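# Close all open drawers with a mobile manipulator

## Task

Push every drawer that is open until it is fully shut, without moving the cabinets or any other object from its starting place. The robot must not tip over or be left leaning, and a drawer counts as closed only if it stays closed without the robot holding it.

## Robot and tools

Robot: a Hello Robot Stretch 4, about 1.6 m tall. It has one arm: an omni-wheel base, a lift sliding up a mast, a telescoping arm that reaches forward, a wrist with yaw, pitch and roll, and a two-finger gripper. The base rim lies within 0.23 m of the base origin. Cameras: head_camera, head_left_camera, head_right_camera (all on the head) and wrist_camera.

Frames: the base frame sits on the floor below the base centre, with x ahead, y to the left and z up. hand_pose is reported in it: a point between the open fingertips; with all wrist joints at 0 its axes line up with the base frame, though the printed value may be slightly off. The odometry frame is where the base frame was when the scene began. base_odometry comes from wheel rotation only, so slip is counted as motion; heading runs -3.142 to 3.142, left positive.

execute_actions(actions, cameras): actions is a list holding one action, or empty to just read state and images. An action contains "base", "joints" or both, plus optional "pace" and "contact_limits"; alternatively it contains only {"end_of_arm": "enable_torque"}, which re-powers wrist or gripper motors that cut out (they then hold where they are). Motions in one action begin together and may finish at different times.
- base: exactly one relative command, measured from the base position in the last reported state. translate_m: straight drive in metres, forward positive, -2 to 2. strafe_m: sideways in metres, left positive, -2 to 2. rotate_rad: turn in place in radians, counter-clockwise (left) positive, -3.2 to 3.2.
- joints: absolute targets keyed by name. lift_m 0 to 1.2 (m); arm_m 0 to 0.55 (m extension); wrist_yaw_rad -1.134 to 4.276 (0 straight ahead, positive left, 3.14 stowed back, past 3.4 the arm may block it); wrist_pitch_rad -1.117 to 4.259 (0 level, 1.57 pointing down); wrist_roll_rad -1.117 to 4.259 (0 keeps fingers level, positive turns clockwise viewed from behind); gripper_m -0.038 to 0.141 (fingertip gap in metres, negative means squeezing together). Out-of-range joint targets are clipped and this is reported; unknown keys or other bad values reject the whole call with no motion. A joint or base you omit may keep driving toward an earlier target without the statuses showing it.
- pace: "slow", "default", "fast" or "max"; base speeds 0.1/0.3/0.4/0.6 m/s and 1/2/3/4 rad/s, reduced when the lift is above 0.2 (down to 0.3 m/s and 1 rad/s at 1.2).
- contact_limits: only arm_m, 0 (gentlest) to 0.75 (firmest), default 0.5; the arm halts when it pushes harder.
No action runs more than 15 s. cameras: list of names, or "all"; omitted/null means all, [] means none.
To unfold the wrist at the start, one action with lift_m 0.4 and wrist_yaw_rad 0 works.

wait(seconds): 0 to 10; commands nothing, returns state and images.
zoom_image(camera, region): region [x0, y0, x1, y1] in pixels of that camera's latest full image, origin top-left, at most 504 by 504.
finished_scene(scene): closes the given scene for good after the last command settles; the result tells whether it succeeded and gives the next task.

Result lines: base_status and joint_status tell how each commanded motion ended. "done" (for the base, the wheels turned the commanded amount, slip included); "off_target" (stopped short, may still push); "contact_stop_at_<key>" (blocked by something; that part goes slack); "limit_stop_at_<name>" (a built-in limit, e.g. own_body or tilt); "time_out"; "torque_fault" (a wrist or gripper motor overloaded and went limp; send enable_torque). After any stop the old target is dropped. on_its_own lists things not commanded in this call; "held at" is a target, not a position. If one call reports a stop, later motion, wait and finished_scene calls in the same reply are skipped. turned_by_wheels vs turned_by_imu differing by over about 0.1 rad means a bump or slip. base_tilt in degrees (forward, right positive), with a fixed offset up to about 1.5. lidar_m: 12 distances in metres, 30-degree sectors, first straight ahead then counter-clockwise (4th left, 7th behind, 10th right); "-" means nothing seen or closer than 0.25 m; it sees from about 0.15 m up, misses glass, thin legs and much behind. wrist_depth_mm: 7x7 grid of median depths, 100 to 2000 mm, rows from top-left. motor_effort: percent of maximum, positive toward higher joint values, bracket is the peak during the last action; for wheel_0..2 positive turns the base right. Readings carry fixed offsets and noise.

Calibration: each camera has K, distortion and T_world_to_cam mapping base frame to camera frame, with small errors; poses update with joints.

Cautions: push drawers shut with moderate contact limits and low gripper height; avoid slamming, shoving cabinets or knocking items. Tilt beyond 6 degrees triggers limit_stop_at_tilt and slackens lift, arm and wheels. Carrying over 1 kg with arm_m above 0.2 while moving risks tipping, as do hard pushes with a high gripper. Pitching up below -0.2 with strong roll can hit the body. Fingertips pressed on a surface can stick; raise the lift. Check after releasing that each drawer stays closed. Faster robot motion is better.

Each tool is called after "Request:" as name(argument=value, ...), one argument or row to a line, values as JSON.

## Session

Request:
execute_actions(
  actions=[],
)

Scene clock: 0.00 s.
base_odometry: x=+0.000 y=+0.000 heading=+0.000 (m, m, rad; odometry frame)
turned_by_wheels: +0.000 (rad since the last result)
turned_by_imu: +0.000 (rad since the last result)
base_tilt: forward=+1.0 right=-0.4 (deg)
lidar_m: 1.35 1.21 1.01 1.11 2.08 2.21 2.25 1.21 1.20 1.34 0.98 0.88
base_status: not commanded
joint_positions: lift_m=+0.249 arm_m=-0.002 wrist_yaw_rad=+3.068 wrist_pitch_rad=-0.013 wrist_roll_rad=-0.003 gripper_m=+0.057
joint_status: not commanded
motor_effort: lift_m=+19 arm_m=+0 wrist_yaw_rad=-1 wrist_pitch_rad=-6 wrist_roll_rad=+0 gripper_m=-4 wheel_0=+0 wheel_1=+0 wheel_2=+0 (%)
hand_pose: x=-0.1128 y=+0.1083 z=+0.4311 quat_wxyz=(+0.037, +0.006, -0.002, +0.999) (m; base frame)
wrist_depth_mm: - 140 - - - - - / - 139 - - - - - / 105 139 249 - - - - / 121 140 - - - - - / 1756 - - - - - - / 1618 1576 191 1661 191 1464 1464 / 1098 1060 1025 139 1118 946 1042
pictures: head_camera, head_left_camera, head_right_camera, wrist_camera
camera_calibration (this result's frames):
wrist_camera: T_world_to_cam=[[0.0264994, 0.99955, -0.0140655, -0.086422], [-0.00911274, -0.0138283, -0.999863, 0.48715], [-0.999607, 0.0266239, 0.00874219, 0.10623], [0, 0, 0, 1]] pos_world=[0.112918, 0.0902913, 0.484939]
Images, in order (width x height): head_camera 420x560, head_left_camera 420x672, head_right_camera 420x672, wrist_camera 616x392.

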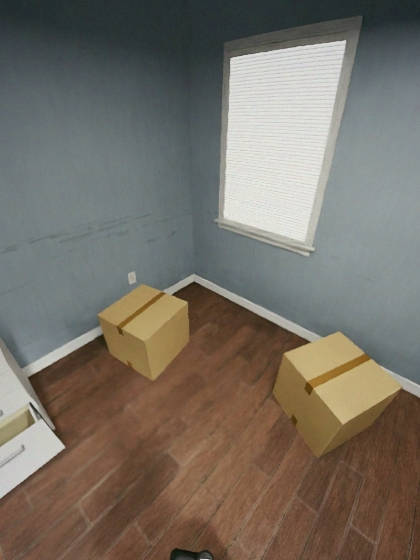

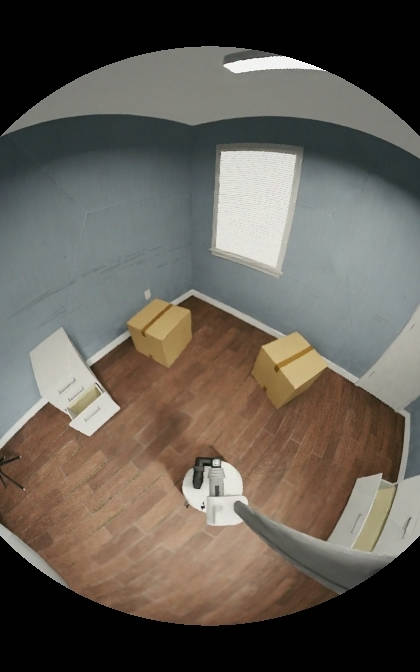

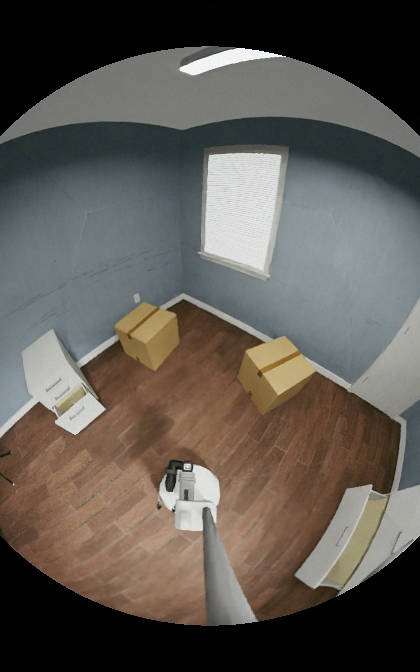

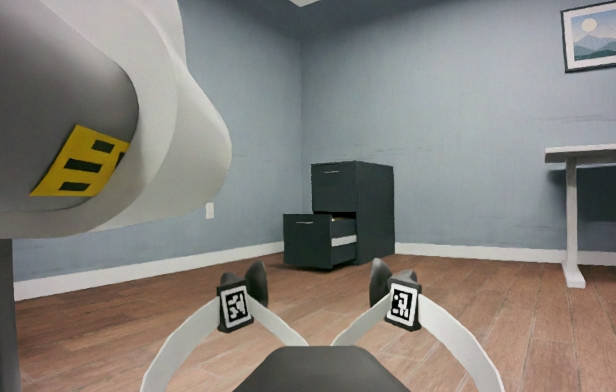

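Request:
execute_actions(
  actions=[
    {"base":{"rotate_rad":1.0},"joints":{"lift_m":0.4,"wrist_yaw_rad":0,"gripper_m":0.0}},
  ],
)

Scene clock: 4.90 s.
base_odometry: x=+0.000 y=+0.000 heading=+1.000 (m, m, rad; odometry frame)
turned_by_wheels: +1.000 (rad since the last result)
turned_by_imu: +1.014 (rad since the last result)
base_tilt: forward=+0.9 right=-0.3 (deg)
lidar_m: 0.98 1.09 2.05 2.19 2.25 1.26 1.19 1.32 1.13 0.86 1.43 1.20
base_status: done
joint_positions: lift_m=+0.400 arm_m=-0.002 wrist_yaw_rad=+0.000 wrist_pitch_rad=-0.013 wrist_roll_rad=-0.003 gripper_m=+0.000
joint_status: all done
motor_effort: lift_m=+22(24) arm_m=+0(0) wrist_yaw_rad=-3(6) wrist_pitch_rad=-6(6) wrist_roll_rad=+0(0) gripper_m=-7(6) wheel_0=-1(6) wheel_1=-1(4) wheel_2=-1(5) (%)
hand_pose: x=+0.4570 y=-0.0873 z=+0.5817 quat_wxyz=(+1.000, -0.002, -0.006, +0.000) (m; base frame)
wrist_depth_mm: 1618 1576 1576 1499 1464 1397 1397 / 1661 1618 1576 1537 1537 1430 1430 / 1661 1618 1537 1499 1499 1464 1397 / 1661 1618 946 1464 1499 1430 1397 / 1618 1618 960 946 1464 1464 1160 / 1618 1576 946 192 185 1430 878 / 1397 820 788 147 1366 991 878
pictures: head_camera, head_left_camera, head_right_camera, wrist_camera
camera_calibration (this result's frames):
wrist_camera: T_world_to_cam=[[0.0472825, -0.998783, -0.0140645, -0.087806], [0.00806742, 0.0144616, -0.999863, 0.634854], [0.998849, 0.0471626, 0.00874138, -0.231817], [0, 0, 0, 1]] pos_world=[0.23058, -0.085947, 0.635558]
Images, in order (width x height): head_camera 420x560, head_left_camera 420x672, head_right_camera 420x672, wrist_camera 616x392.

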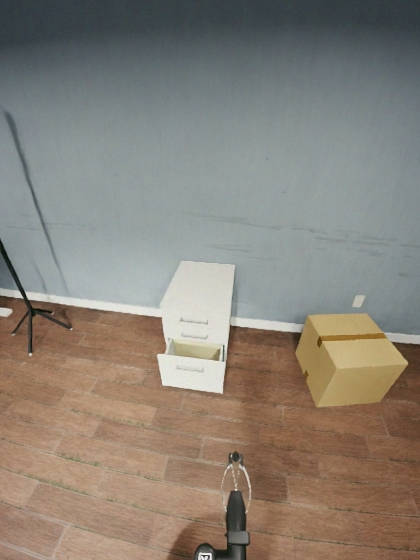

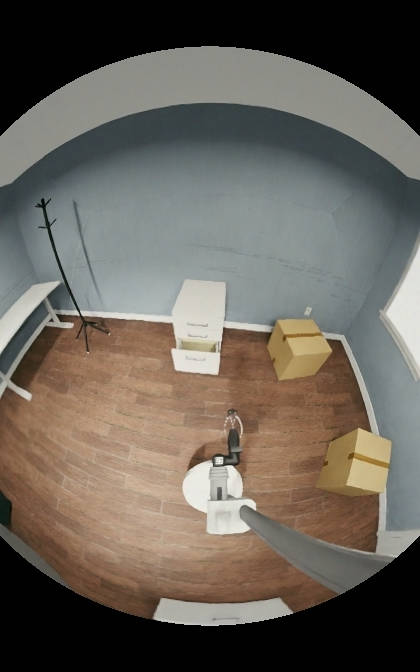

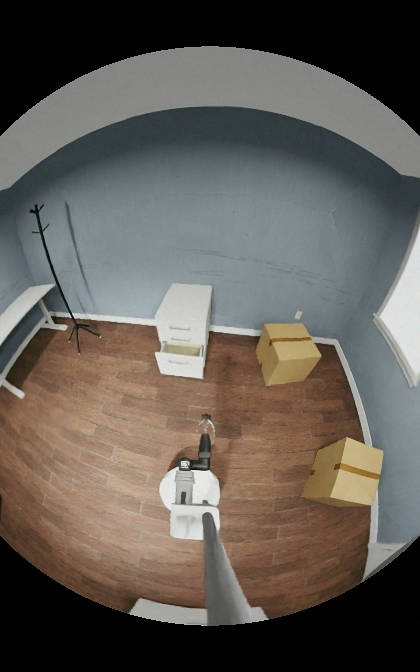

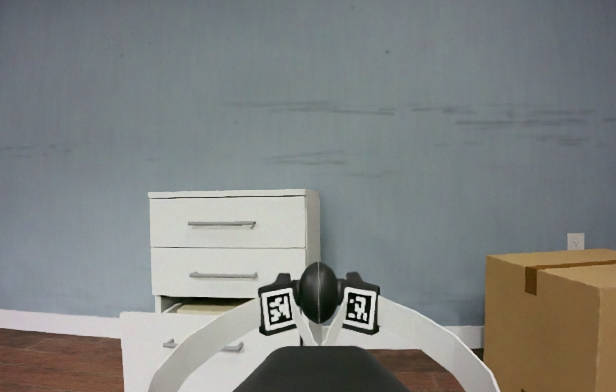

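Request:
execute_actions(
  actions=[
    {"base":{"rotate_rad":-0.07},"joints":{"lift_m":0.06}},
  ],
  cameras=[],
)

Request:
execute_actions(
  actions=[
    {"base":{"strafe_m":0.31},"joints":{"arm_m":0.15}},
  ],
  cameras=["head_camera","wrist_camera"],
)

Scene clock: 16.20 s.
base_odometry: x=+0.000 y=+0.000 heading=+0.930 (m, m, rad; odometry frame)
turned_by_wheels: -0.070 (rad since the last result)
turned_by_imu: -0.069 (rad since the last result)
base_tilt: forward=+1.1 right=-0.5 (deg)
lidar_m: 0.99 1.07 2.05 2.19 2.25 2.04 1.19 1.28 1.82 0.90 1.15 1.20
base_status: done
joint_positions: lift_m=+0.065 arm_m=-0.002 wrist_yaw_rad=+0.000 wrist_pitch_rad=-0.013 wrist_roll_rad=-0.003 gripper_m=+0.000
joint_status: lift_m limit_stop_at_own_body (moved -0.334 of -0.340)
on_its_own: lift_m is slack since a limit_stop_at_own_body (your +0.060 is given up); arm_m is slack since a limit_stop_at_own_body
motor_effort: lift_m=+19(20) arm_m=+0(0) wrist_yaw_rad=-1(2) wrist_pitch_rad=-7(8) wrist_roll_rad=+1(1) gripper_m=-6(6) wheel_0=+0(3) wheel_1=+0(3) wheel_2=+0(1) (%)
hand_pose: x=+0.4570 y=-0.0874 z=+0.2473 quat_wxyz=(+1.000, -0.002, -0.006, +0.000) (m; base frame)
wrist_depth_mm: 1537 1576 1499 1537 1537 1499 1464 / 1576 931 931 1499 1464 1464 1499 / 1576 960 931 1537 1537 1499 854 / 1537 798 798 1499 1499 1060 798 / 1576 798 788 1464 1537 1060 788 / 960 809 778 191 184 917 788 / 668 654 603 147 640 569 634
pictures: none
No camera images: the call's "cameras" was empty. Leave "cameras" out to get every camera's image.

not run: a stop came earlier in this reply.

Request:
execute_actions(
  actions=[
    {"base":{"strafe_m":0.31},"joints":{"arm_m":0.15,"lift_m":0.075}},
  ],
  cameras=["head_camera","wrist_camera"],
)

Scene clock: 20.67 s.
base_odometry: x=-0.248 y=+0.185 heading=+0.930 (m, m, rad; odometry frame)
turned_by_wheels: +0.000 (rad since the last result)
turned_by_imu: +0.001 (rad since the last result)
base_tilt: forward=+1.1 right=-0.4 (deg)
lidar_m: 0.99 1.87 1.82 1.86 1.98 2.08 1.20 1.25 2.15 1.19 1.46 1.05
base_status: done
joint_positions: lift_m=+0.075 arm_m=+0.149 wrist_yaw_rad=+0.000 wrist_pitch_rad=-0.013 wrist_roll_rad=-0.003 gripper_m=+0.000
joint_status: all done
motor_effort: lift_m=+22(21) arm_m=+6(8) wrist_yaw_rad=-2(0) wrist_pitch_rad=-6(7) wrist_roll_rad=+0(0) gripper_m=-6(7) wheel_0=+1(5) wheel_1=+0(8) wheel_2=-1(0) (%)
hand_pose: x=+0.6082 y=-0.0874 z=+0.2568 quat_wxyz=(+1.000, -0.002, -0.006, +0.000) (m; base frame)
wrist_depth_mm: 1430 1397 1366 1078 1397 1336 1366 / 1430 1366 798 788 778 1336 1366 / 1397 1397 798 809 788 1366 1366 / 1430 1397 640 640 634 1397 1366 / 1397 1366 640 640 621 1336 1255 / 976 991 647 191 184 931 917 / 683 676 615 147 647 580 647
pictures: head_camera, wrist_camera
camera_calibration (this result's frames):
wrist_camera: T_world_to_cam=[[0.0468017, -0.998805, -0.0140491, -0.0993775], [0.0081539, 0.014446, -0.999862, 0.308688], [0.998871, 0.0466807, 0.00882026, -0.380068], [0, 0, 0, 1]] pos_world=[0.381773, -0.0859763, 0.310602]
Images, in order (width x height): head_camera 420x560, wrist_camera 616x392.

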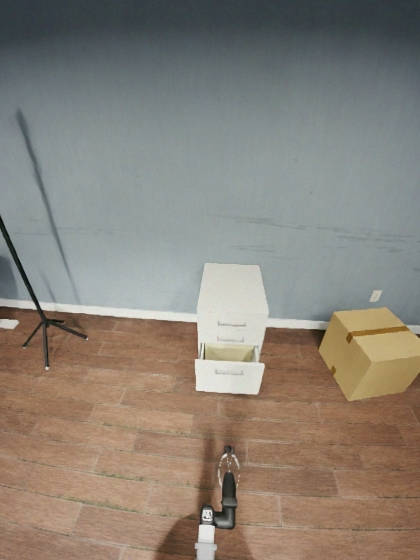

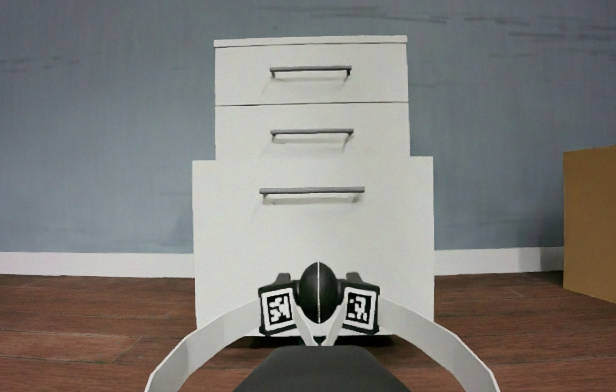

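Request:
execute_actions(
  actions=[
    {"base":{"translate_m":0.36}},
  ],
  cameras=[],
)

Request:
execute_actions(
  actions=[
    {"joints":{"arm_m":0.36},"pace":"slow","contact_limits":{"arm_m":0.25}},
  ],
  cameras=["head_camera","wrist_camera"],
)

Scene clock: 28.03 s.
base_odometry: x=-0.033 y=+0.474 heading=+0.930 (m, m, rad; odometry frame)
turned_by_wheels: +0.000 (rad since the last result)
turned_by_imu: +0.000 (rad since the last result)
base_tilt: forward=+0.9 right=-0.5 (deg)
lidar_m: 0.65 1.48 1.63 1.88 2.19 2.40 1.57 1.62 1.28 1.30 1.16 0.66
base_status: done
joint_positions: lift_m=+0.075 arm_m=+0.149 wrist_yaw_rad=+0.000 wrist_pitch_rad=-0.013 wrist_roll_rad=-0.003 gripper_m=+0.000
joint_status: not commanded
motor_effort: lift_m=+22(21) arm_m=+6(6) wrist_yaw_rad=-1(1) wrist_pitch_rad=-6(6) wrist_roll_rad=+1(0) gripper_m=-6(8) wheel_0=-2(5) wheel_1=+0(5) wheel_2=+0(14) (%)
hand_pose: x=+0.6082 y=-0.0874 z=+0.2568 quat_wxyz=(+1.000, -0.002, -0.006, +0.000) (m; base frame)
wrist_depth_mm: 1025 1025 436 436 427 1008 1008 / 1025 1042 436 433 433 430 1008 / 1060 281 281 278 277 277 274 / 281 282 279 279 277 276 276 / 281 281 279 278 278 277 274 / 798 281 279 191 184 277 276 / 609 282 279 147 278 276 277
pictures: none
No camera images: the call's "cameras" was empty. Leave "cameras" out to get every camera's image.

Scene clock: 31.47 s.
base_odometry: x=-0.033 y=+0.474 heading=+0.929 (m, m, rad; odometry frame)
turned_by_wheels: +0.000 (rad since the last result)
turned_by_imu: +0.001 (rad since the last result)
base_tilt: forward=+0.9 right=-0.3 (deg)
lidar_m: 0.78 1.50 1.64 1.85 2.20 2.42 1.55 1.63 1.30 1.30 1.14 0.86
base_status: not commanded
joint_positions: lift_m=+0.075 arm_m=+0.358 wrist_yaw_rad=-0.005 wrist_pitch_rad=-0.014 wrist_roll_rad=-0.003 gripper_m=+0.000
joint_status: all done
motor_effort: lift_m=+21(21) arm_m=+11(14) wrist_yaw_rad=+13(21) wrist_pitch_rad=-2(6) wrist_roll_rad=+0(2) gripper_m=-5(7) wheel_0=+3(3) wheel_1=+2(3) wheel_2=-8(9) (%)
contact_limits: arm_m 0.25
hand_pose: x=+0.8169 y=-0.0888 z=+0.2572 quat_wxyz=(+1.000, -0.002, -0.007, -0.002) (m; base frame)
wrist_depth_mm: 232 232 230 230 229 230 230 / 232 231 232 232 230 230 229 / 232 232 231 230 231 230 230 / 232 233 231 231 230 230 230 / 232 231 232 231 229 232 229 / 233 232 230 198 182 231 229 / 232 232 231 138 231 230 230
pictures: head_camera, wrist_camera
camera_calibration (this result's frames):
wrist_camera: T_world_to_cam=[[0.0420199, -0.999019, -0.0139863, -0.106653], [0.00956482, 0.0144003, -0.999851, 0.306238], [0.999071, 0.0418799, 0.0101605, -0.589418], [0, 0, 0, 1]] pos_world=[0.590423, -0.0862731, 0.310689]
Images, in order (width x height): head_camera 420x560, wrist_camera 616x392.

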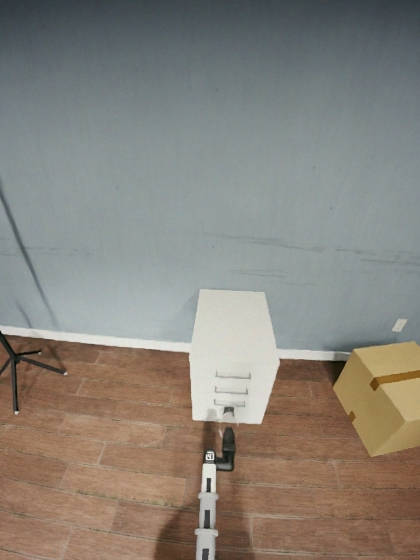

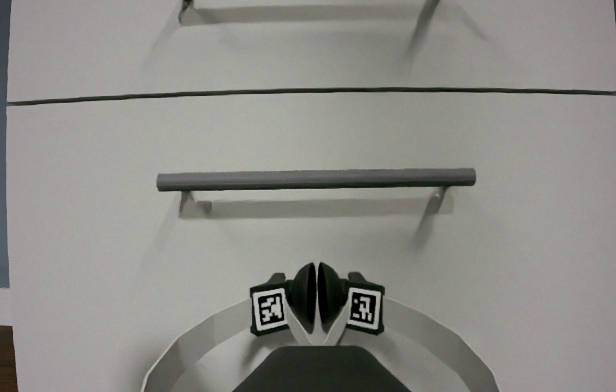

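Request:
execute_actions(
  actions=[
    {"base":{"translate_m":-0.3},"joints":{"arm_m":0.0,"lift_m":0.2},"pace":"fast"},
  ],
  cameras=["wrist_camera"],
)

Request:
execute_actions(
  actions=[
    {"base":{"rotate_rad":3.11},"joints":{"lift_m":0.3}},
  ],
)

Scene clock: 38.40 s.
base_odometry: x=-0.213 y=+0.233 heading=+0.930 (m, m, rad; odometry frame)
turned_by_wheels: +0.000 (rad since the last result)
turned_by_imu: +0.004 (rad since the last result)
base_tilt: forward=+1.0 right=-0.6 (deg)
lidar_m: 1.09 1.82 1.79 1.88 2.00 2.13 1.25 1.32 2.14 1.20 1.38 1.35
base_status: done
joint_positions: lift_m=+0.200 arm_m=+0.001 wrist_yaw_rad=+0.000 wrist_pitch_rad=-0.013 wrist_roll_rad=-0.003 gripper_m=+0.000
joint_status: all done
motor_effort: lift_m=+21(24) arm_m=-6(7) wrist_yaw_rad=+0(13) wrist_pitch_rad=-6(10) wrist_roll_rad=+0(1) gripper_m=-6(6) wheel_0=+1(3) wheel_1=+1(6) wheel_2=-1(12) (%)
hand_pose: x=+0.4605 y=-0.0875 z=+0.3818 quat_wxyz=(+1.000, -0.002, -0.006, +0.000) (m; base frame)
wrist_depth_mm: 1499 1499 1464 1464 1464 1464 1430 / 1499 1499 1464 1464 1464 1430 1397 / 1499 1464 1464 878 891 1430 1430 / 1499 1499 1464 904 891 1397 1430 / 1464 1499 1499 891 891 1464 1098 / 1366 1430 891 192 183 1281 1098 / 976 946 878 147 878 831 904
pictures: wrist_camera
camera_calibration (this result's frames):
wrist_camera: T_world_to_cam=[[0.0465486, -0.998817, -0.0140512, -0.0906639], [0.00807037, 0.0144421, -0.999863, 0.434901], [0.998883, 0.0464288, 0.00873309, -0.233598], [0, 0, 0, 1]] pos_world=[0.234047, -0.0859918, 0.435607]
Images, in order (width x height): wrist_camera 616x392.

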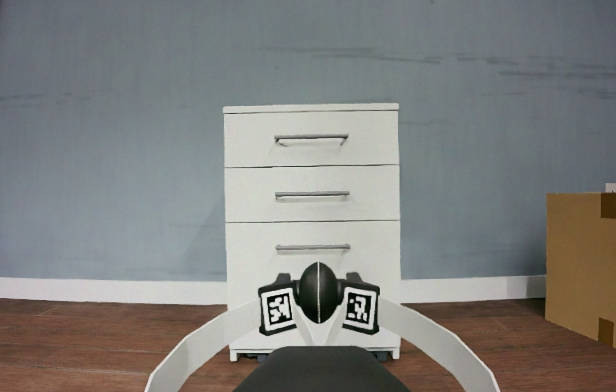

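Scene clock: 41.23 s.
base_odometry: x=-0.213 y=+0.233 heading=-2.244 (m, m, rad; odometry frame)
turned_by_wheels: +3.110 (rad since the last result)
turned_by_imu: +3.148 (rad since the last result)
base_tilt: forward=+1.0 right=-0.4 (deg)
lidar_m: 1.27 1.31 2.16 1.21 1.43 1.36 1.08 1.78 1.74 1.86 2.01 2.12
base_status: done
joint_positions: lift_m=+0.300 arm_m=+0.001 wrist_yaw_rad=+0.000 wrist_pitch_rad=-0.013 wrist_roll_rad=-0.003 gripper_m=+0.000
joint_status: all done
motor_effort: lift_m=+22(26) arm_m=-7(6) wrist_yaw_rad=-1(0) wrist_pitch_rad=-6(6) wrist_roll_rad=+1(2) gripper_m=-6(7) wheel_0=-1(7) wheel_1=+0(5) wheel_2=+0(6) (%)
hand_pose: x=+0.4605 y=-0.0874 z=+0.4817 quat_wxyz=(+1.000, -0.002, -0.006, +0.000) (m; base frame)
wrist_depth_mm: 1863 1808 1863 1808 1756 1756 1756 / 1366 1336 1366 1808 1756 1756 1808 / 1336 1308 1336 1863 1756 1863 1863 / 1336 1336 1336 1808 1808 1808 1756 / 1336 1308 1336 1808 1808 1863 1756 / 1008 1042 1042 191 184 1661 1576 / 1042 1025 1042 147 1138 1025 1098
pictures: head_camera, head_left_camera, head_right_camera, wrist_camera
camera_calibration (this result's frames):
wrist_camera: T_world_to_cam=[[0.0467659, -0.998807, -0.0140531, -0.0892961], [0.00806716, 0.0144457, -0.999863, 0.534855], [0.998873, 0.0466462, 0.00873311, -0.234477], [0, 0, 0, 1]] pos_world=[0.234074, -0.0859784, 0.535575]
Images, in order (width x height): head_camera 420x560, head_left_camera 420x672, head_right_camera 420x672, wrist_camera 616x392.

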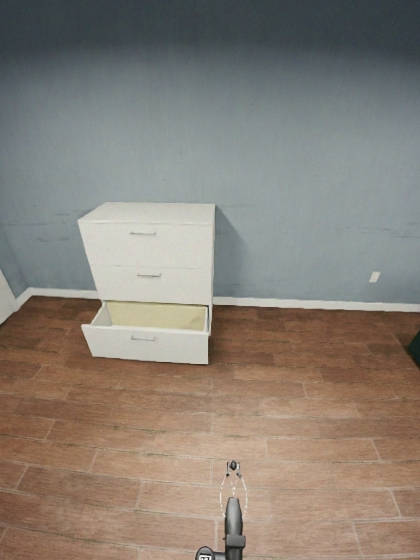

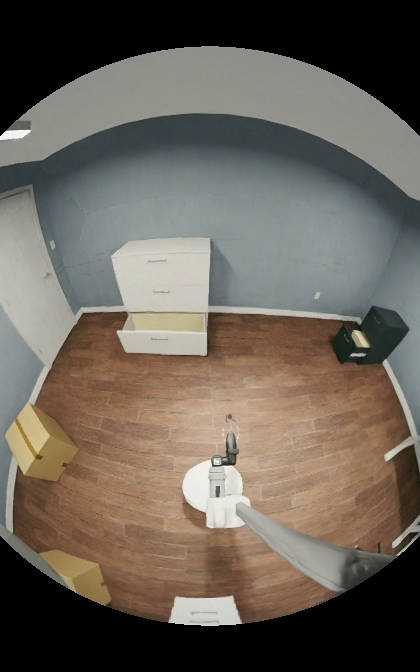

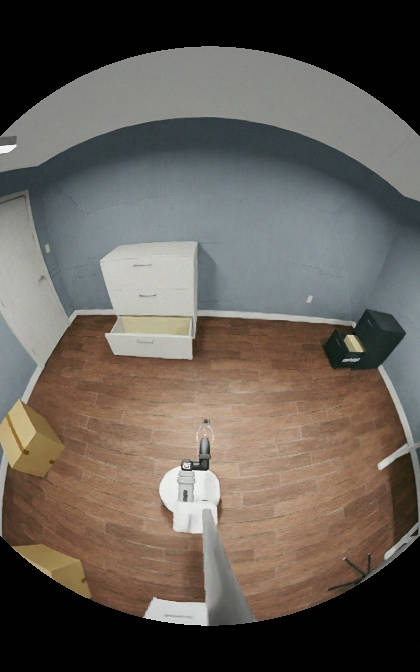

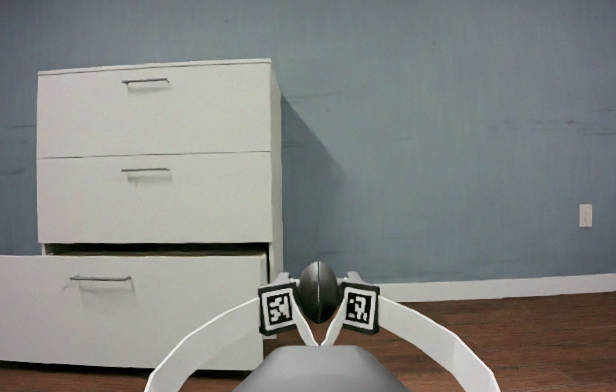

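Request:
execute_actions(
  actions=[
    {"base":{"strafe_m":0.61},"joints":{"arm_m":0.12,"lift_m":0.075},"pace":"fast"},
  ],
  cameras=["wrist_camera"],
)

Request:
execute_actions(
  actions=[
    {"base":{"translate_m":0.55},"pace":"fast"},
  ],
  cameras=["head_camera","wrist_camera"],
)

Scene clock: 50.80 s.
base_odometry: x=+0.264 y=-0.147 heading=-2.244 (m, m, rad; odometry frame)
turned_by_wheels: +0.000 (rad since the last result)
turned_by_imu: +0.000 (rad since the last result)
base_tilt: forward=+1.1 right=-0.4 (deg)
lidar_m: 1.21 1.34 0.81 0.59 0.78 1.03 1.12 1.17 2.30 2.50 2.51 1.32
base_status: done
joint_positions: lift_m=+0.075 arm_m=+0.119 wrist_yaw_rad=+0.000 wrist_pitch_rad=-0.013 wrist_roll_rad=-0.003 gripper_m=+0.000
joint_status: all done
motor_effort: lift_m=+17(20) arm_m=+6(7) wrist_yaw_rad=-1(0) wrist_pitch_rad=-6(6) wrist_roll_rad=+2(0) gripper_m=-6(6) wheel_0=+1(7) wheel_1=+0(9) wheel_2=+0(2) (%)
hand_pose: x=+0.5782 y=-0.0874 z=+0.2571 quat_wxyz=(+1.000, -0.002, -0.006, +0.000) (m; base frame)
wrist_depth_mm: 1661 1618 1205 1205 1205 1708 1756 / 1756 1661 1205 1229 1255 1661 1661 / 1708 1708 1205 1255 1229 1661 1708 / 1661 1708 904 904 904 904 1708 / 1661 1464 904 917 904 931 1708 / 991 904 904 191 184 904 917 / 683 676 615 147 647 580 647
pictures: wrist_camera
camera_calibration (this result's frames):
wrist_camera: T_world_to_cam=[[0.0468046, -0.998805, -0.0140503, -0.0979707], [0.00812186, 0.0144458, -0.999863, 0.309295], [0.998871, 0.046684, 0.00878829, -0.350132], [0, 0, 0, 1]] pos_world=[0.35181, -0.0859761, 0.310953]
Images, in order (width x height): wrist_camera 616x392.

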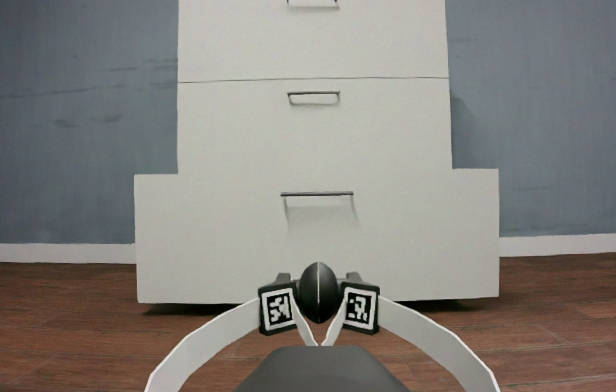

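Scene clock: 53.50 s.
base_odometry: x=-0.079 y=-0.577 heading=-2.244 (m, m, rad; odometry frame)
turned_by_wheels: +0.000 (rad since the last result)
turned_by_imu: -0.003 (rad since the last result)
base_tilt: forward=+1.0 right=-0.5 (deg)
lidar_m: 0.69 0.73 1.50 1.01 0.73 1.08 1.57 1.73 2.58 2.38 2.15 0.70
base_status: done
joint_positions: lift_m=+0.075 arm_m=+0.119 wrist_yaw_rad=+0.000 wrist_pitch_rad=-0.013 wrist_roll_rad=-0.003 gripper_m=+0.000
joint_status: not commanded
motor_effort: lift_m=+17(18) arm_m=+6(6) wrist_yaw_rad=+0(1) wrist_pitch_rad=-6(6) wrist_roll_rad=+0(0) gripper_m=-7(6) wheel_0=+1(9) wheel_1=-1(6) wheel_2=+2(10) (%)
hand_pose: x=+0.5782 y=-0.0874 z=+0.2571 quat_wxyz=(+1.000, -0.002, -0.006, +0.000) (m; base frame)
wrist_depth_mm: 1138 668 668 676 683 668 668 / 1160 676 668 668 668 676 1138 / 668 359 359 359 359 359 359 / 362 359 359 357 357 357 359 / 359 357 359 357 359 359 357 / 362 357 362 191 183 359 357 / 359 359 359 147 357 357 357
pictures: head_camera, wrist_camera
camera_calibration (this result's frames):
wrist_camera: T_world_to_cam=[[0.0468045, -0.998805, -0.0140509, -0.0979708], [0.00811342, 0.014446, -0.999863, 0.309288], [0.998871, 0.0466841, 0.00877987, -0.350134], [0, 0, 0, 1]] pos_world=[0.351815, -0.0859761, 0.310943]
Images, in order (width x height): head_camera 420x560, wrist_camera 616x392.

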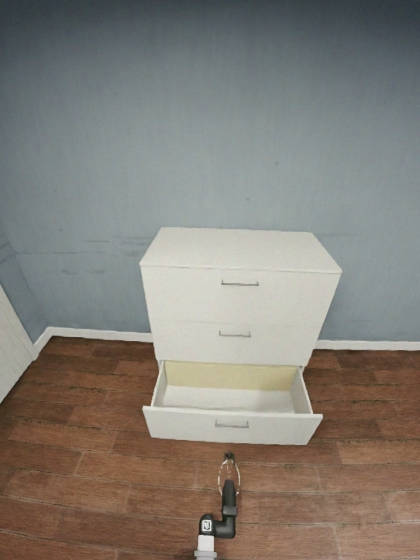

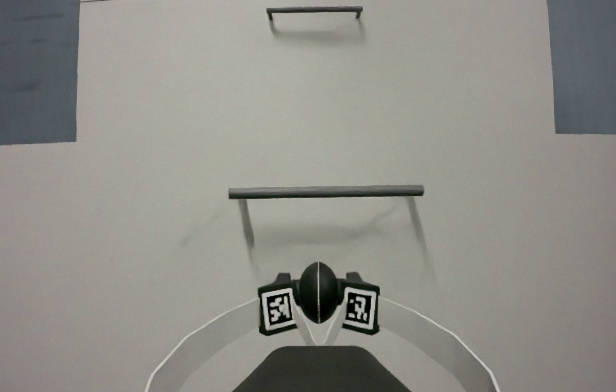

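Request:
execute_actions(
  actions=[
    {"base":{"translate_m":0.085}},
  ],
  cameras=[],
)

Request:
execute_actions(
  actions=[
    {"joints":{"arm_m":0.476},"pace":"slow","contact_limits":{"arm_m":0.45}},
  ],
  cameras=["head_camera","wrist_camera"],
)

Scene clock: 61.07 s.
base_odometry: x=-0.132 y=-0.644 heading=-2.244 (m, m, rad; odometry frame)
turned_by_wheels: +0.000 (rad since the last result)
turned_by_imu: +0.001 (rad since the last result)
base_tilt: forward=+1.0 right=-0.3 (deg)
lidar_m: 0.62 0.66 1.51 1.46 0.79 0.98 1.65 1.81 2.61 2.32 2.01 0.65
base_status: done
joint_positions: lift_m=+0.075 arm_m=+0.119 wrist_yaw_rad=+0.000 wrist_pitch_rad=-0.013 wrist_roll_rad=-0.003 gripper_m=+0.000
joint_status: not commanded
motor_effort: lift_m=+17(17) arm_m=+6(6) wrist_yaw_rad=-1(1) wrist_pitch_rad=-6(6) wrist_roll_rad=+2(0) gripper_m=-6(6) wheel_0=+0(3) wheel_1=-1(4) wheel_2=+0(6) (%)
hand_pose: x=+0.5782 y=-0.0874 z=+0.2571 quat_wxyz=(+1.000, -0.002, -0.006, +0.000) (m; base frame)
wrist_depth_mm: 591 591 591 585 591 580 580 / 591 585 585 580 585 585 585 / 274 273 274 274 272 273 273 / 274 276 273 273 273 274 273 / 274 273 273 273 274 273 272 / 274 274 274 192 184 273 274 / 274 274 273 147 274 273 273
pictures: none
No camera images: the call's "cameras" was empty. Leave "cameras" out to get every camera's image.

Scene clock: 65.90 s.
base_odometry: x=-0.132 y=-0.644 heading=-2.244 (m, m, rad; odometry frame)
turned_by_wheels: +0.000 (rad since the last result)
turned_by_imu: +0.002 (rad since the last result)
base_tilt: forward=+1.0 right=-0.4 (deg)
lidar_m: 0.92 0.97 1.52 1.46 0.80 0.98 1.67 1.85 2.59 2.34 2.05 0.98
base_status: not commanded
joint_positions: lift_m=+0.075 arm_m=+0.475 wrist_yaw_rad=+0.000 wrist_pitch_rad=-0.013 wrist_roll_rad=-0.003 gripper_m=+0.000
joint_status: all done
motor_effort: lift_m=+17(17) arm_m=+6(13) wrist_yaw_rad=+0(15) wrist_pitch_rad=-6(6) wrist_roll_rad=+2(1) gripper_m=-8(6) wheel_0=+1(3) wheel_1=+0(2) wheel_2=-3(7) (%)
contact_limits: arm_m 0.45
hand_pose: x=+0.9341 y=-0.0875 z=+0.2572 quat_wxyz=(+1.000, -0.002, -0.007, +0.000) (m; base frame)
wrist_depth_mm: 234 236 234 234 234 234 234 / 236 235 236 234 234 234 235 / 235 235 235 234 234 234 233 / 235 235 236 233 235 234 235 / 235 235 235 235 235 235 235 / 236 236 235 192 184 234 235 / 236 236 235 147 235 236 236
pictures: head_camera, wrist_camera
camera_calibration (this result's frames):
wrist_camera: T_world_to_cam=[[0.0463448, -0.998827, -0.0140376, -0.114337], [0.00840874, 0.0144422, -0.99986, 0.306209], [0.99889, 0.0462202, 0.0090682, -0.705762], [0, 0, 0, 1]] pos_world=[0.707703, -0.0860049, 0.310961]
Images, in order (width x height): head_camera 420x560, wrist_camera 616x392.

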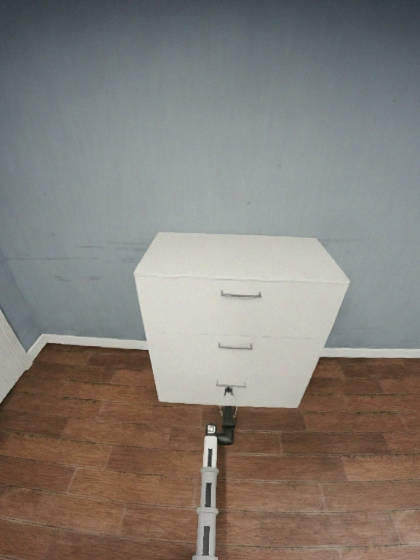

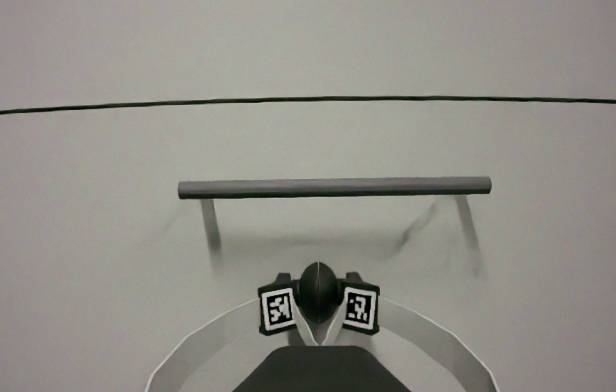

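Looks flush; a small confirming push.

Request:
execute_actions(
  actions=[
    {"joints":{"arm_m":0.482},"pace":"slow","contact_limits":{"arm_m":0.3}},
  ],
  cameras=["wrist_camera"],
)

Scene clock: 69.43 s.
base_odometry: x=-0.131 y=-0.643 heading=-2.244 (m, m, rad; odometry frame)
turned_by_wheels: +0.000 (rad since the last result)
turned_by_imu: +0.001 (rad since the last result)
base_tilt: forward=+1.0 right=-0.6 (deg)
lidar_m: 0.91 0.98 1.51 1.45 0.77 0.97 1.65 1.81 2.60 2.32 2.01 0.99
base_status: not commanded
joint_positions: lift_m=+0.075 arm_m=+0.480 wrist_yaw_rad=-0.005 wrist_pitch_rad=-0.014 wrist_roll_rad=-0.003 gripper_m=+0.000
joint_status: all done
motor_effort: lift_m=+17(17) arm_m=+12(13) wrist_yaw_rad=+13(13) wrist_pitch_rad=-4(5) wrist_roll_rad=+0(1) gripper_m=-4(6) wheel_0=+2(2) wheel_1=+1(1) wheel_2=-5(5) (%)
contact_limits: arm_m 0.3
hand_pose: x=+0.9388 y=-0.0888 z=+0.2573 quat_wxyz=(+1.000, -0.002, -0.007, -0.002) (m; base frame)
wrist_depth_mm: 229 229 229 230 230 230 230 / 229 229 229 231 230 229 231 / 229 229 230 230 230 230 231 / 229 229 230 230 230 230 231 / 229 229 230 230 230 230 231 / 230 230 230 199 182 230 231 / 229 229 232 136 231 230 231
pictures: wrist_camera
camera_calibration (this result's frames):
wrist_camera: T_world_to_cam=[[0.0419899, -0.99902, -0.0140159, -0.11174], [0.00893424, 0.0144031, -0.999856, 0.305824], [0.999078, 0.0418586, 0.00953027, -0.71099], [0, 0, 0, 1]] pos_world=[0.712294, -0.0862745, 0.31099]
Images, in order (width x height): wrist_camera 616x392.

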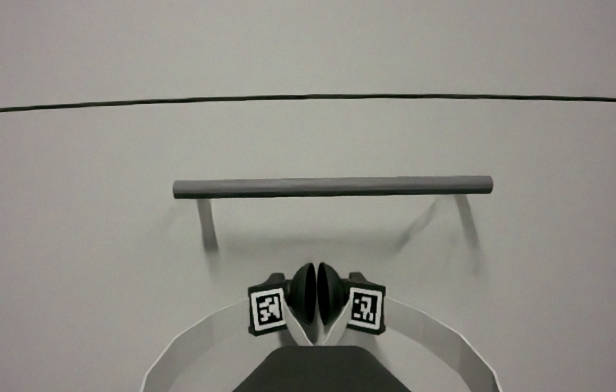

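Request:
execute_actions(
  actions=[
    {"joints":{"arm_m":0.1},"pace":"fast"},
  ],
  cameras=[],
)

Request:
execute_actions(
  actions=[
    {"base":{"rotate_rad":-1.25},"joints":{"arm_m":0.05}},
  ],
  cameras=["head_camera","wrist_camera"],
)

Scene clock: 73.90 s.
base_odometry: x=-0.132 y=-0.644 heading=-2.244 (m, m, rad; odometry frame)
turned_by_wheels: +0.000 (rad since the last result)
turned_by_imu: +0.002 (rad since the last result)
base_tilt: forward=+1.1 right=-0.5 (deg)
lidar_m: 0.91 0.99 1.50 1.46 0.80 0.98 1.67 1.80 2.57 2.32 2.02 0.98
base_status: not commanded
joint_positions: lift_m=+0.075 arm_m=+0.101 wrist_yaw_rad=+0.000 wrist_pitch_rad=-0.013 wrist_roll_rad=-0.003 gripper_m=+0.000
joint_status: all done
motor_effort: lift_m=+18(17) arm_m=-7(10) wrist_yaw_rad=-1(13) wrist_pitch_rad=-7(6) wrist_roll_rad=+1(1) gripper_m=-8(6) wheel_0=+0(2) wheel_1=+0(1) wheel_2=-2(6) (%)
hand_pose: x=+0.5605 y=-0.0875 z=+0.2571 quat_wxyz=(+1.000, -0.002, -0.006, +0.000) (m; base frame)
wrist_depth_mm: 603 609 603 603 609 603 609 / 603 609 603 609 603 603 603 / 609 609 609 609 603 603 603 / 603 615 615 603 609 603 603 / 609 597 603 603 603 609 603 / 798 609 603 191 184 603 603 / 634 609 615 147 609 585 609
pictures: none
No camera images: the call's "cameras" was empty. Leave "cameras" out to get every camera's image.

Scene clock: 75.77 s.
base_odometry: x=-0.132 y=-0.644 heading=+2.790 (m, m, rad; odometry frame)
turned_by_wheels: -1.250 (rad since the last result)
turned_by_imu: -1.264 (rad since the last result)
base_tilt: forward=+1.1 right=-0.6 (deg)
lidar_m: 2.32 1.06 0.90 0.95 1.62 1.46 0.85 0.77 1.63 1.80 2.67 2.58
base_status: done
joint_positions: lift_m=+0.075 arm_m=+0.051 wrist_yaw_rad=+0.000 wrist_pitch_rad=-0.013 wrist_roll_rad=-0.003 gripper_m=+0.000
joint_status: all done
motor_effort: lift_m=+17(18) arm_m=-7(7) wrist_yaw_rad=-1(2) wrist_pitch_rad=-6(6) wrist_roll_rad=+1(2) gripper_m=-6(5) wheel_0=+1(8) wheel_1=-1(6) wheel_2=+1(8) (%)
hand_pose: x=+0.5106 y=-0.0874 z=+0.2571 quat_wxyz=(+1.000, -0.002, -0.006, +0.000) (m; base frame)
wrist_depth_mm: 1397 1808 - - - - - / 1430 1863 - - - - - / 1430 1863 - - - - - / 1430 1863 - - - - - / 1464 1661 - - 1921 1808 1756 / 976 991 1008 191 184 946 917 / 691 676 615 147 647 585 654
pictures: head_camera, wrist_camera
camera_calibration (this result's frames):
wrist_camera: T_world_to_cam=[[0.0469282, -0.998799, -0.0140547, -0.0948293], [0.00800247, 0.0144457, -0.999864, 0.309862], [0.998866, 0.0468094, 0.00867078, -0.282495], [0, 0, 0, 1]] pos_world=[0.284145, -0.0859682, 0.310937]
Images, in order (width x height): head_camera 420x560, wrist_camera 616x392.

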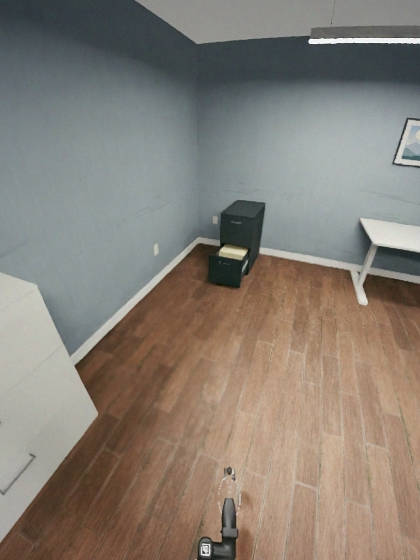

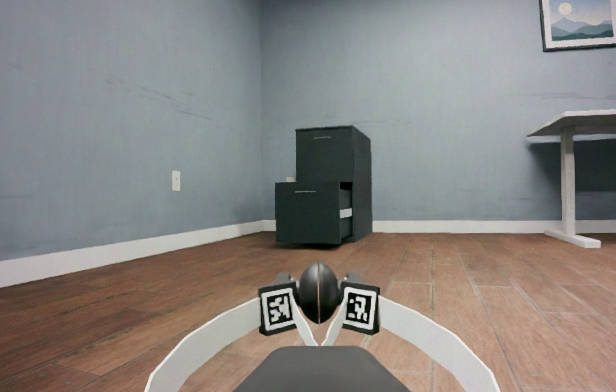

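Request:
execute_actions(
  actions=[
    {"base":{"rotate_rad":0.18}},
  ],
  cameras=[],
)

Request:
execute_actions(
  actions=[
    {"base":{"translate_m":1.66},"pace":"max"},
  ],
  cameras=[],
)

Request:
execute_actions(
  actions=[
    {"base":{"rotate_rad":-0.47}},
  ],
  cameras=["head_camera","wrist_camera"],
)

Scene clock: 82.67 s.
base_odometry: x=-0.132 y=-0.644 heading=+2.970 (m, m, rad; odometry frame)
turned_by_wheels: +0.180 (rad since the last result)
turned_by_imu: +0.184 (rad since the last result)
base_tilt: forward=+1.0 right=-0.5 (deg)
lidar_m: 2.10 1.00 0.89 0.98 1.52 1.46 0.78 0.91 1.65 1.82 2.62 2.32
base_status: done
joint_positions: lift_m=+0.075 arm_m=+0.051 wrist_yaw_rad=+0.000 wrist_pitch_rad=-0.013 wrist_roll_rad=-0.003 gripper_m=+0.000
joint_status: not commanded
motor_effort: lift_m=+17(18) arm_m=-7(7) wrist_yaw_rad=-1(1) wrist_pitch_rad=-6(6) wrist_roll_rad=+0(2) gripper_m=-6(7) wheel_0=-1(7) wheel_1=+1(5) wheel_2=+0(3) (%)
hand_pose: x=+0.5106 y=-0.0874 z=+0.2571 quat_wxyz=(+1.000, -0.002, -0.006, +0.000) (m; base frame)
wrist_depth_mm: 1205 1499 1983 - - - - / 1229 1499 1983 - - - - / 1229 1537 1921 - - - - / 1255 1499 1983 - - - - / 1229 1464 1808 - 1863 1863 1756 / 991 991 1008 191 183 960 917 / 683 676 615 147 654 585 647
pictures: none
No camera images: the call's "cameras" was empty. Leave "cameras" out to get every camera's image.

Scene clock: 87.00 s.
base_odometry: x=-1.767 y=-0.360 heading=+2.969 (m, m, rad; odometry frame)
turned_by_wheels: +0.000 (rad since the last result)
turned_by_imu: -0.010 (rad since the last result)
base_tilt: forward=+1.0 right=-0.4 (deg)
lidar_m: 0.95 0.65 0.62 0.64 0.87 0.91 2.44 2.65 2.65 1.82 0.85 0.77
base_status: done
joint_positions: lift_m=+0.075 arm_m=+0.051 wrist_yaw_rad=+0.000 wrist_pitch_rad=-0.013 wrist_roll_rad=-0.003 gripper_m=+0.000
joint_status: not commanded
motor_effort: lift_m=+17(18) arm_m=-6(7) wrist_yaw_rad=-1(1) wrist_pitch_rad=-6(6) wrist_roll_rad=+2(0) gripper_m=-7(7) wheel_0=-1(7) wheel_1=-1(6) wheel_2=-1(14) (%)
hand_pose: x=+0.5105 y=-0.0874 z=+0.2571 quat_wxyz=(+1.000, -0.002, -0.006, +0.000) (m; base frame)
wrist_depth_mm: 525 654 854 1229 1499 1397 699 / 530 647 854 1255 1576 1397 691 / 530 654 854 1205 1537 1366 424 / 525 640 866 1229 1537 1397 424 / 535 647 854 1138 1537 1336 418 / 525 640 741 191 184 798 418 / 512 603 621 147 654 436 421
pictures: none
No camera images: the call's "cameras" was empty. Leave "cameras" out to get every camera's image.

Scene clock: 88.27 s.
base_odometry: x=-1.767 y=-0.360 heading=+2.499 (m, m, rad; odometry frame)
turned_by_wheels: -0.470 (rad since the last result)
turned_by_imu: -0.475 (rad since the last result)
base_tilt: forward=+1.0 right=-0.3 (deg)
lidar_m: 0.78 0.87 0.65 0.60 0.67 0.91 0.92 2.45 2.65 2.60 1.78 0.81
base_status: done
joint_positions: lift_m=+0.075 arm_m=+0.051 wrist_yaw_rad=+0.000 wrist_pitch_rad=-0.013 wrist_roll_rad=-0.003 gripper_m=+0.000
joint_status: not commanded
motor_effort: lift_m=+18(17) arm_m=-6(6) wrist_yaw_rad=-2(2) wrist_pitch_rad=-6(6) wrist_roll_rad=+1(2) gripper_m=-6(6) wheel_0=-1(2) wheel_1=+0(4) wheel_2=-1(2) (%)
hand_pose: x=+0.5105 y=-0.0874 z=+0.2571 quat_wxyz=(+1.000, -0.002, -0.006, +0.000) (m; base frame)
wrist_depth_mm: 976 1397 1499 842 842 1537 1499 / 976 1430 1537 842 842 1537 1537 / 976 1464 1537 842 508 1537 1499 / 991 1464 517 508 508 1499 1537 / 976 1366 512 508 508 1308 1537 / 878 1008 517 191 184 788 917 / 676 676 517 147 508 580 640
pictures: head_camera, wrist_camera
camera_calibration (this result's frames):
wrist_camera: T_world_to_cam=[[0.0468608, -0.998803, -0.0140544, -0.0948117], [0.00800597, 0.0144449, -0.999864, 0.309848], [0.998869, 0.0467419, 0.00867329, -0.282435], [0, 0, 0, 1]] pos_world=[0.284078, -0.0859724, 0.310923]
Images, in order (width x height): head_camera 420x560, wrist_camera 616x392.

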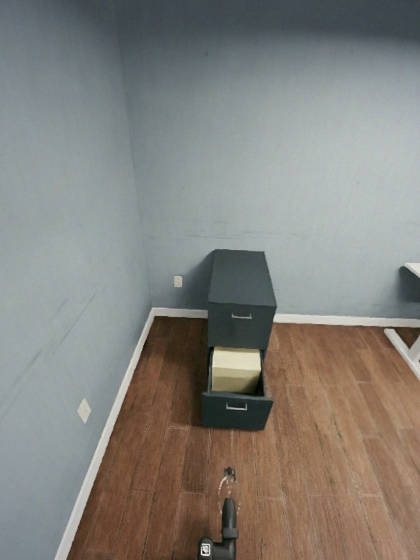

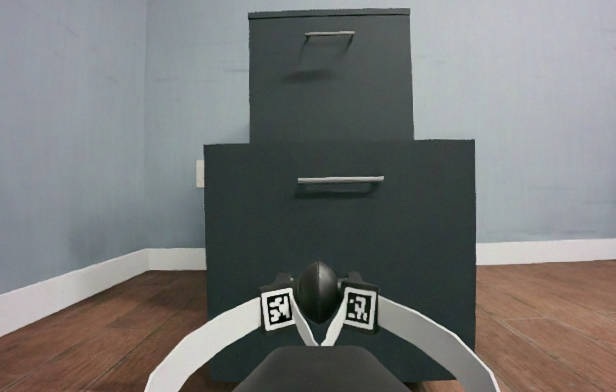

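Request:
execute_actions(
  actions=[
    {"base":{"translate_m":0.23}},
  ],
  cameras=[],
)

Request:
execute_actions(
  actions=[
    {"joints":{"arm_m":0.432},"pace":"slow","contact_limits":{"arm_m":0.4}},
  ],
  cameras=["head_camera","wrist_camera"],
)

Scene clock: 94.83 s.
base_odometry: x=-1.951 y=-0.222 heading=+2.499 (m, m, rad; odometry frame)
turned_by_wheels: +0.000 (rad since the last result)
turned_by_imu: +0.000 (rad since the last result)
base_tilt: forward=+1.0 right=-0.6 (deg)
lidar_m: 0.55 0.87 0.63 0.61 0.65 0.91 1.16 2.66 2.73 2.62 1.70 0.59
base_status: done
joint_positions: lift_m=+0.075 arm_m=+0.051 wrist_yaw_rad=+0.000 wrist_pitch_rad=-0.013 wrist_roll_rad=-0.003 gripper_m=+0.000
joint_status: not commanded
motor_effort: lift_m=+18(18) arm_m=-7(6) wrist_yaw_rad=-1(1) wrist_pitch_rad=-6(7) wrist_roll_rad=+1(1) gripper_m=-6(5) wheel_0=-1(7) wheel_1=-1(4) wheel_2=+1(6) (%)
hand_pose: x=+0.5105 y=-0.0874 z=+0.2570 quat_wxyz=(+1.000, -0.002, -0.006, +0.000) (m; base frame)
wrist_depth_mm: 991 1336 1336 627 609 1308 1255 / 976 1308 621 627 615 1308 1281 / 1008 287 283 279 277 278 276 / 991 287 285 281 279 277 274 / 976 287 285 281 279 277 276 / 891 287 283 191 184 276 274 / 691 286 285 147 279 276 276
pictures: none
No camera images: the call's "cameras" was empty. Leave "cameras" out to get every camera's image.

Scene clock: 99.93 s.
base_odometry: x=-1.951 y=-0.222 heading=+2.499 (m, m, rad; odometry frame)
turned_by_wheels: -0.001 (rad since the last result)
turned_by_imu: +0.001 (rad since the last result)
base_tilt: forward=+1.1 right=-0.5 (deg)
lidar_m: 0.89 0.89 0.66 0.62 0.66 0.93 1.17 2.66 2.73 2.64 1.70 0.92
base_status: not commanded
joint_positions: lift_m=+0.075 arm_m=+0.431 wrist_yaw_rad=-0.006 wrist_pitch_rad=-0.014 wrist_roll_rad=-0.003 gripper_m=+0.000
joint_status: all done
on_its_own: wrist_yaw_rad is at rest, and its effort (+16) is outside its rest range (-13 to +13)
motor_effort: lift_m=+18(17) arm_m=+8(16) wrist_yaw_rad=+16(21) wrist_pitch_rad=-3(6) wrist_roll_rad=+2(1) gripper_m=-6(6) wheel_0=-2(3) wheel_1=-1(2) wheel_2=-4(7) (%)
contact_limits: arm_m 0.4
hand_pose: x=+0.8894 y=-0.0891 z=+0.2574 quat_wxyz=(+1.000, -0.002, -0.007, -0.003) (m; base frame)
wrist_depth_mm: 931 245 243 242 240 239 238 / 931 244 236 233 231 231 229 / 931 236 235 233 231 229 229 / 946 236 234 233 232 230 229 / 931 237 236 234 233 231 229 / 891 236 235 200 182 230 231 / 676 236 234 143 232 230 229
pictures: head_camera, wrist_camera
camera_calibration (this result's frames):
wrist_camera: T_world_to_cam=[[0.0408843, -0.999066, -0.0140032, -0.10901], [0.00919401, 0.0143905, -0.999854, 0.306081], [0.999122, 0.0407496, 0.00977377, -0.661838], [0, 0, 0, 1]] pos_world=[0.662899, -0.0863427, 0.310979]
Images, in order (width x height): head_camera 420x560, wrist_camera 616x392.

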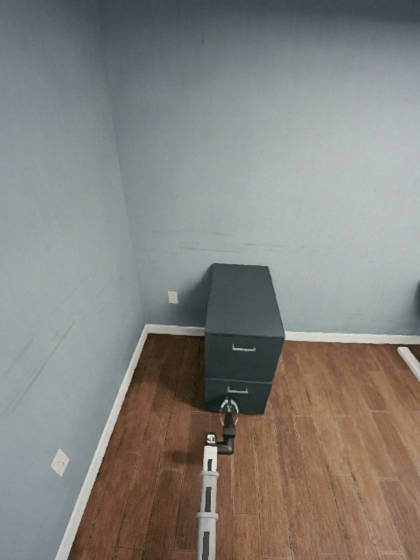

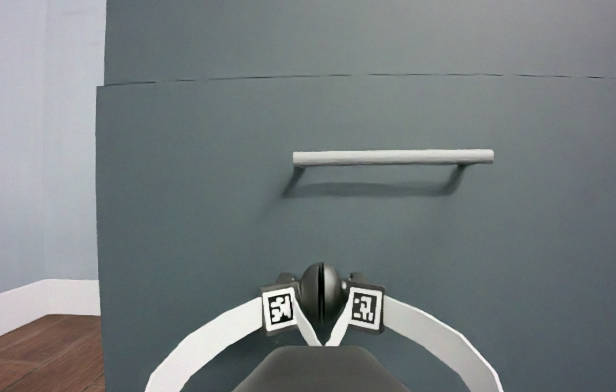

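9 mm remain.

Request:
execute_actions(
  actions=[
    {"joints":{"arm_m":0.447},"pace":"slow","contact_limits":{"arm_m":0.4}},
  ],
  cameras=["wrist_camera"],
)

Scene clock: 104.90 s.
base_odometry: x=-1.951 y=-0.222 heading=+2.499 (m, m, rad; odometry frame)
turned_by_wheels: +0.000 (rad since the last result)
turned_by_imu: +0.001 (rad since the last result)
base_tilt: forward=+1.0 right=-0.4 (deg)
lidar_m: 0.89 0.90 0.63 0.61 0.64 0.92 1.15 2.65 2.72 2.66 1.71 0.95
base_status: not commanded
joint_positions: lift_m=+0.075 arm_m=+0.444 wrist_yaw_rad=-0.011 wrist_pitch_rad=-0.015 wrist_roll_rad=-0.003 gripper_m=+0.000
joint_status: all done
on_its_own: wrist_yaw_rad is at rest, and its effort (+30) is outside its rest range (-13 to +13)
motor_effort: lift_m=+18(18) arm_m=+15(15) wrist_yaw_rad=+30(30) wrist_pitch_rad=-1(4) wrist_roll_rad=+1(0) gripper_m=-2(7) wheel_0=+0(2) wheel_1=+1(1) wheel_2=-9(8) (%)
contact_limits: arm_m 0.4
hand_pose: x=+0.9028 y=-0.0905 z=+0.2576 quat_wxyz=(+1.000, -0.002, -0.007, -0.005) (m; base frame)
wrist_depth_mm: 931 231 229 229 228 227 225 / 917 231 230 228 227 226 225 / 917 233 230 229 228 227 226 / 917 231 231 230 229 227 226 / 917 231 231 229 228 228 226 / 891 232 230 198 184 228 227 / 676 230 229 138 229 228 228
pictures: wrist_camera
camera_calibration (this result's frames):
wrist_camera: T_world_to_cam=[[0.0360521, -0.999252, -0.0139705, -0.106611], [0.00995981, 0.0143382, -0.999848, 0.305481], [0.9993, 0.0359074, 0.0104693, -0.675967], [0, 0, 0, 1]] pos_world=[0.676295, -0.0866391, 0.311022]
Images, in order (width x height): wrist_camera 616x392.

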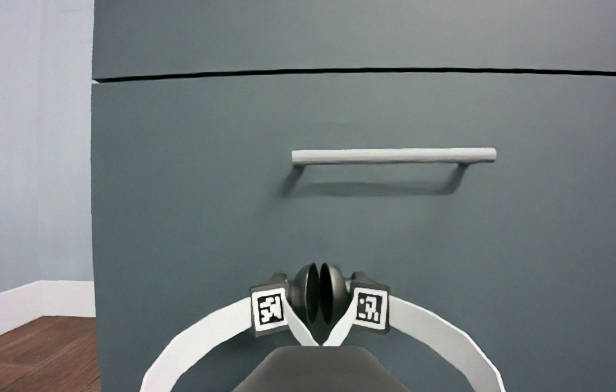

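Request:
execute_actions(
  actions=[
    {"joints":{"arm_m":0.36},"pace":"fast"},
  ],
  cameras=["head_camera","wrist_camera"],
)

Scene clock: 107.60 s.
base_odometry: x=-1.951 y=-0.222 heading=+2.499 (m, m, rad; odometry frame)
turned_by_wheels: +0.001 (rad since the last result)
turned_by_imu: +0.002 (rad since the last result)
base_tilt: forward=+1.0 right=-0.4 (deg)
lidar_m: 0.88 0.90 0.66 0.61 0.65 0.92 1.14 2.67 2.72 2.66 1.69 0.95
base_status: not commanded
joint_positions: lift_m=+0.075 arm_m=+0.361 wrist_yaw_rad=+0.000 wrist_pitch_rad=-0.013 wrist_roll_rad=-0.003 gripper_m=+0.000
joint_status: all done
motor_effort: lift_m=+18(18) arm_m=-6(8) wrist_yaw_rad=-1(30) wrist_pitch_rad=-6(6) wrist_roll_rad=+1(1) gripper_m=-6(7) wheel_0=+0(1) wheel_1=+0(1) wheel_2=+1(9) (%)
hand_pose: x=+0.8205 y=-0.0874 z=+0.2571 quat_wxyz=(+1.000, -0.002, -0.006, +0.000) (m; base frame)
wrist_depth_mm: 960 991 310 310 307 304 304 / 976 1008 314 309 309 304 303 / 976 1008 314 309 307 307 303 / 976 1025 314 310 309 306 301 / 991 1008 312 312 306 306 304 / 891 891 314 191 184 304 304 / 676 647 312 147 309 304 304
pictures: head_camera, wrist_camera
camera_calibration (this result's frames):
wrist_camera: T_world_to_cam=[[0.0466895, -0.998811, -0.0140503, -0.109249], [0.00809691, 0.0144436, -0.999863, 0.307305], [0.998877, 0.0465694, 0.00876164, -0.592111], [0, 0, 0, 1]] pos_world=[0.594058, -0.0859831, 0.310916]
Images, in order (width x height): head_camera 420x560, wrist_camera 616x392.

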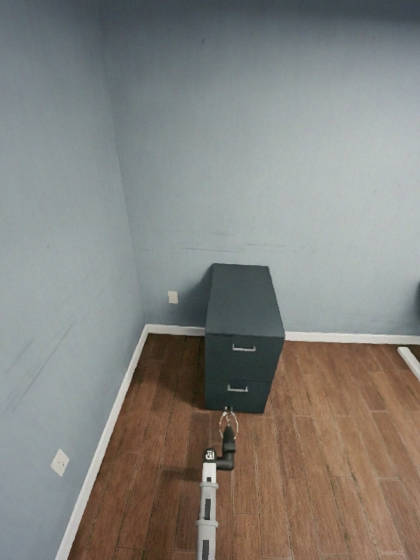

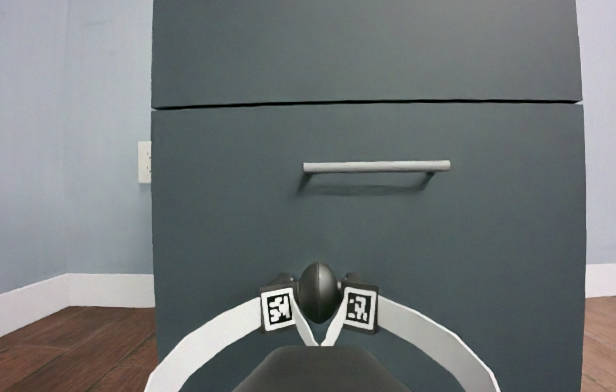

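Request:
finished_scene(
  scene=2,
)

The scene is finished: the task was done.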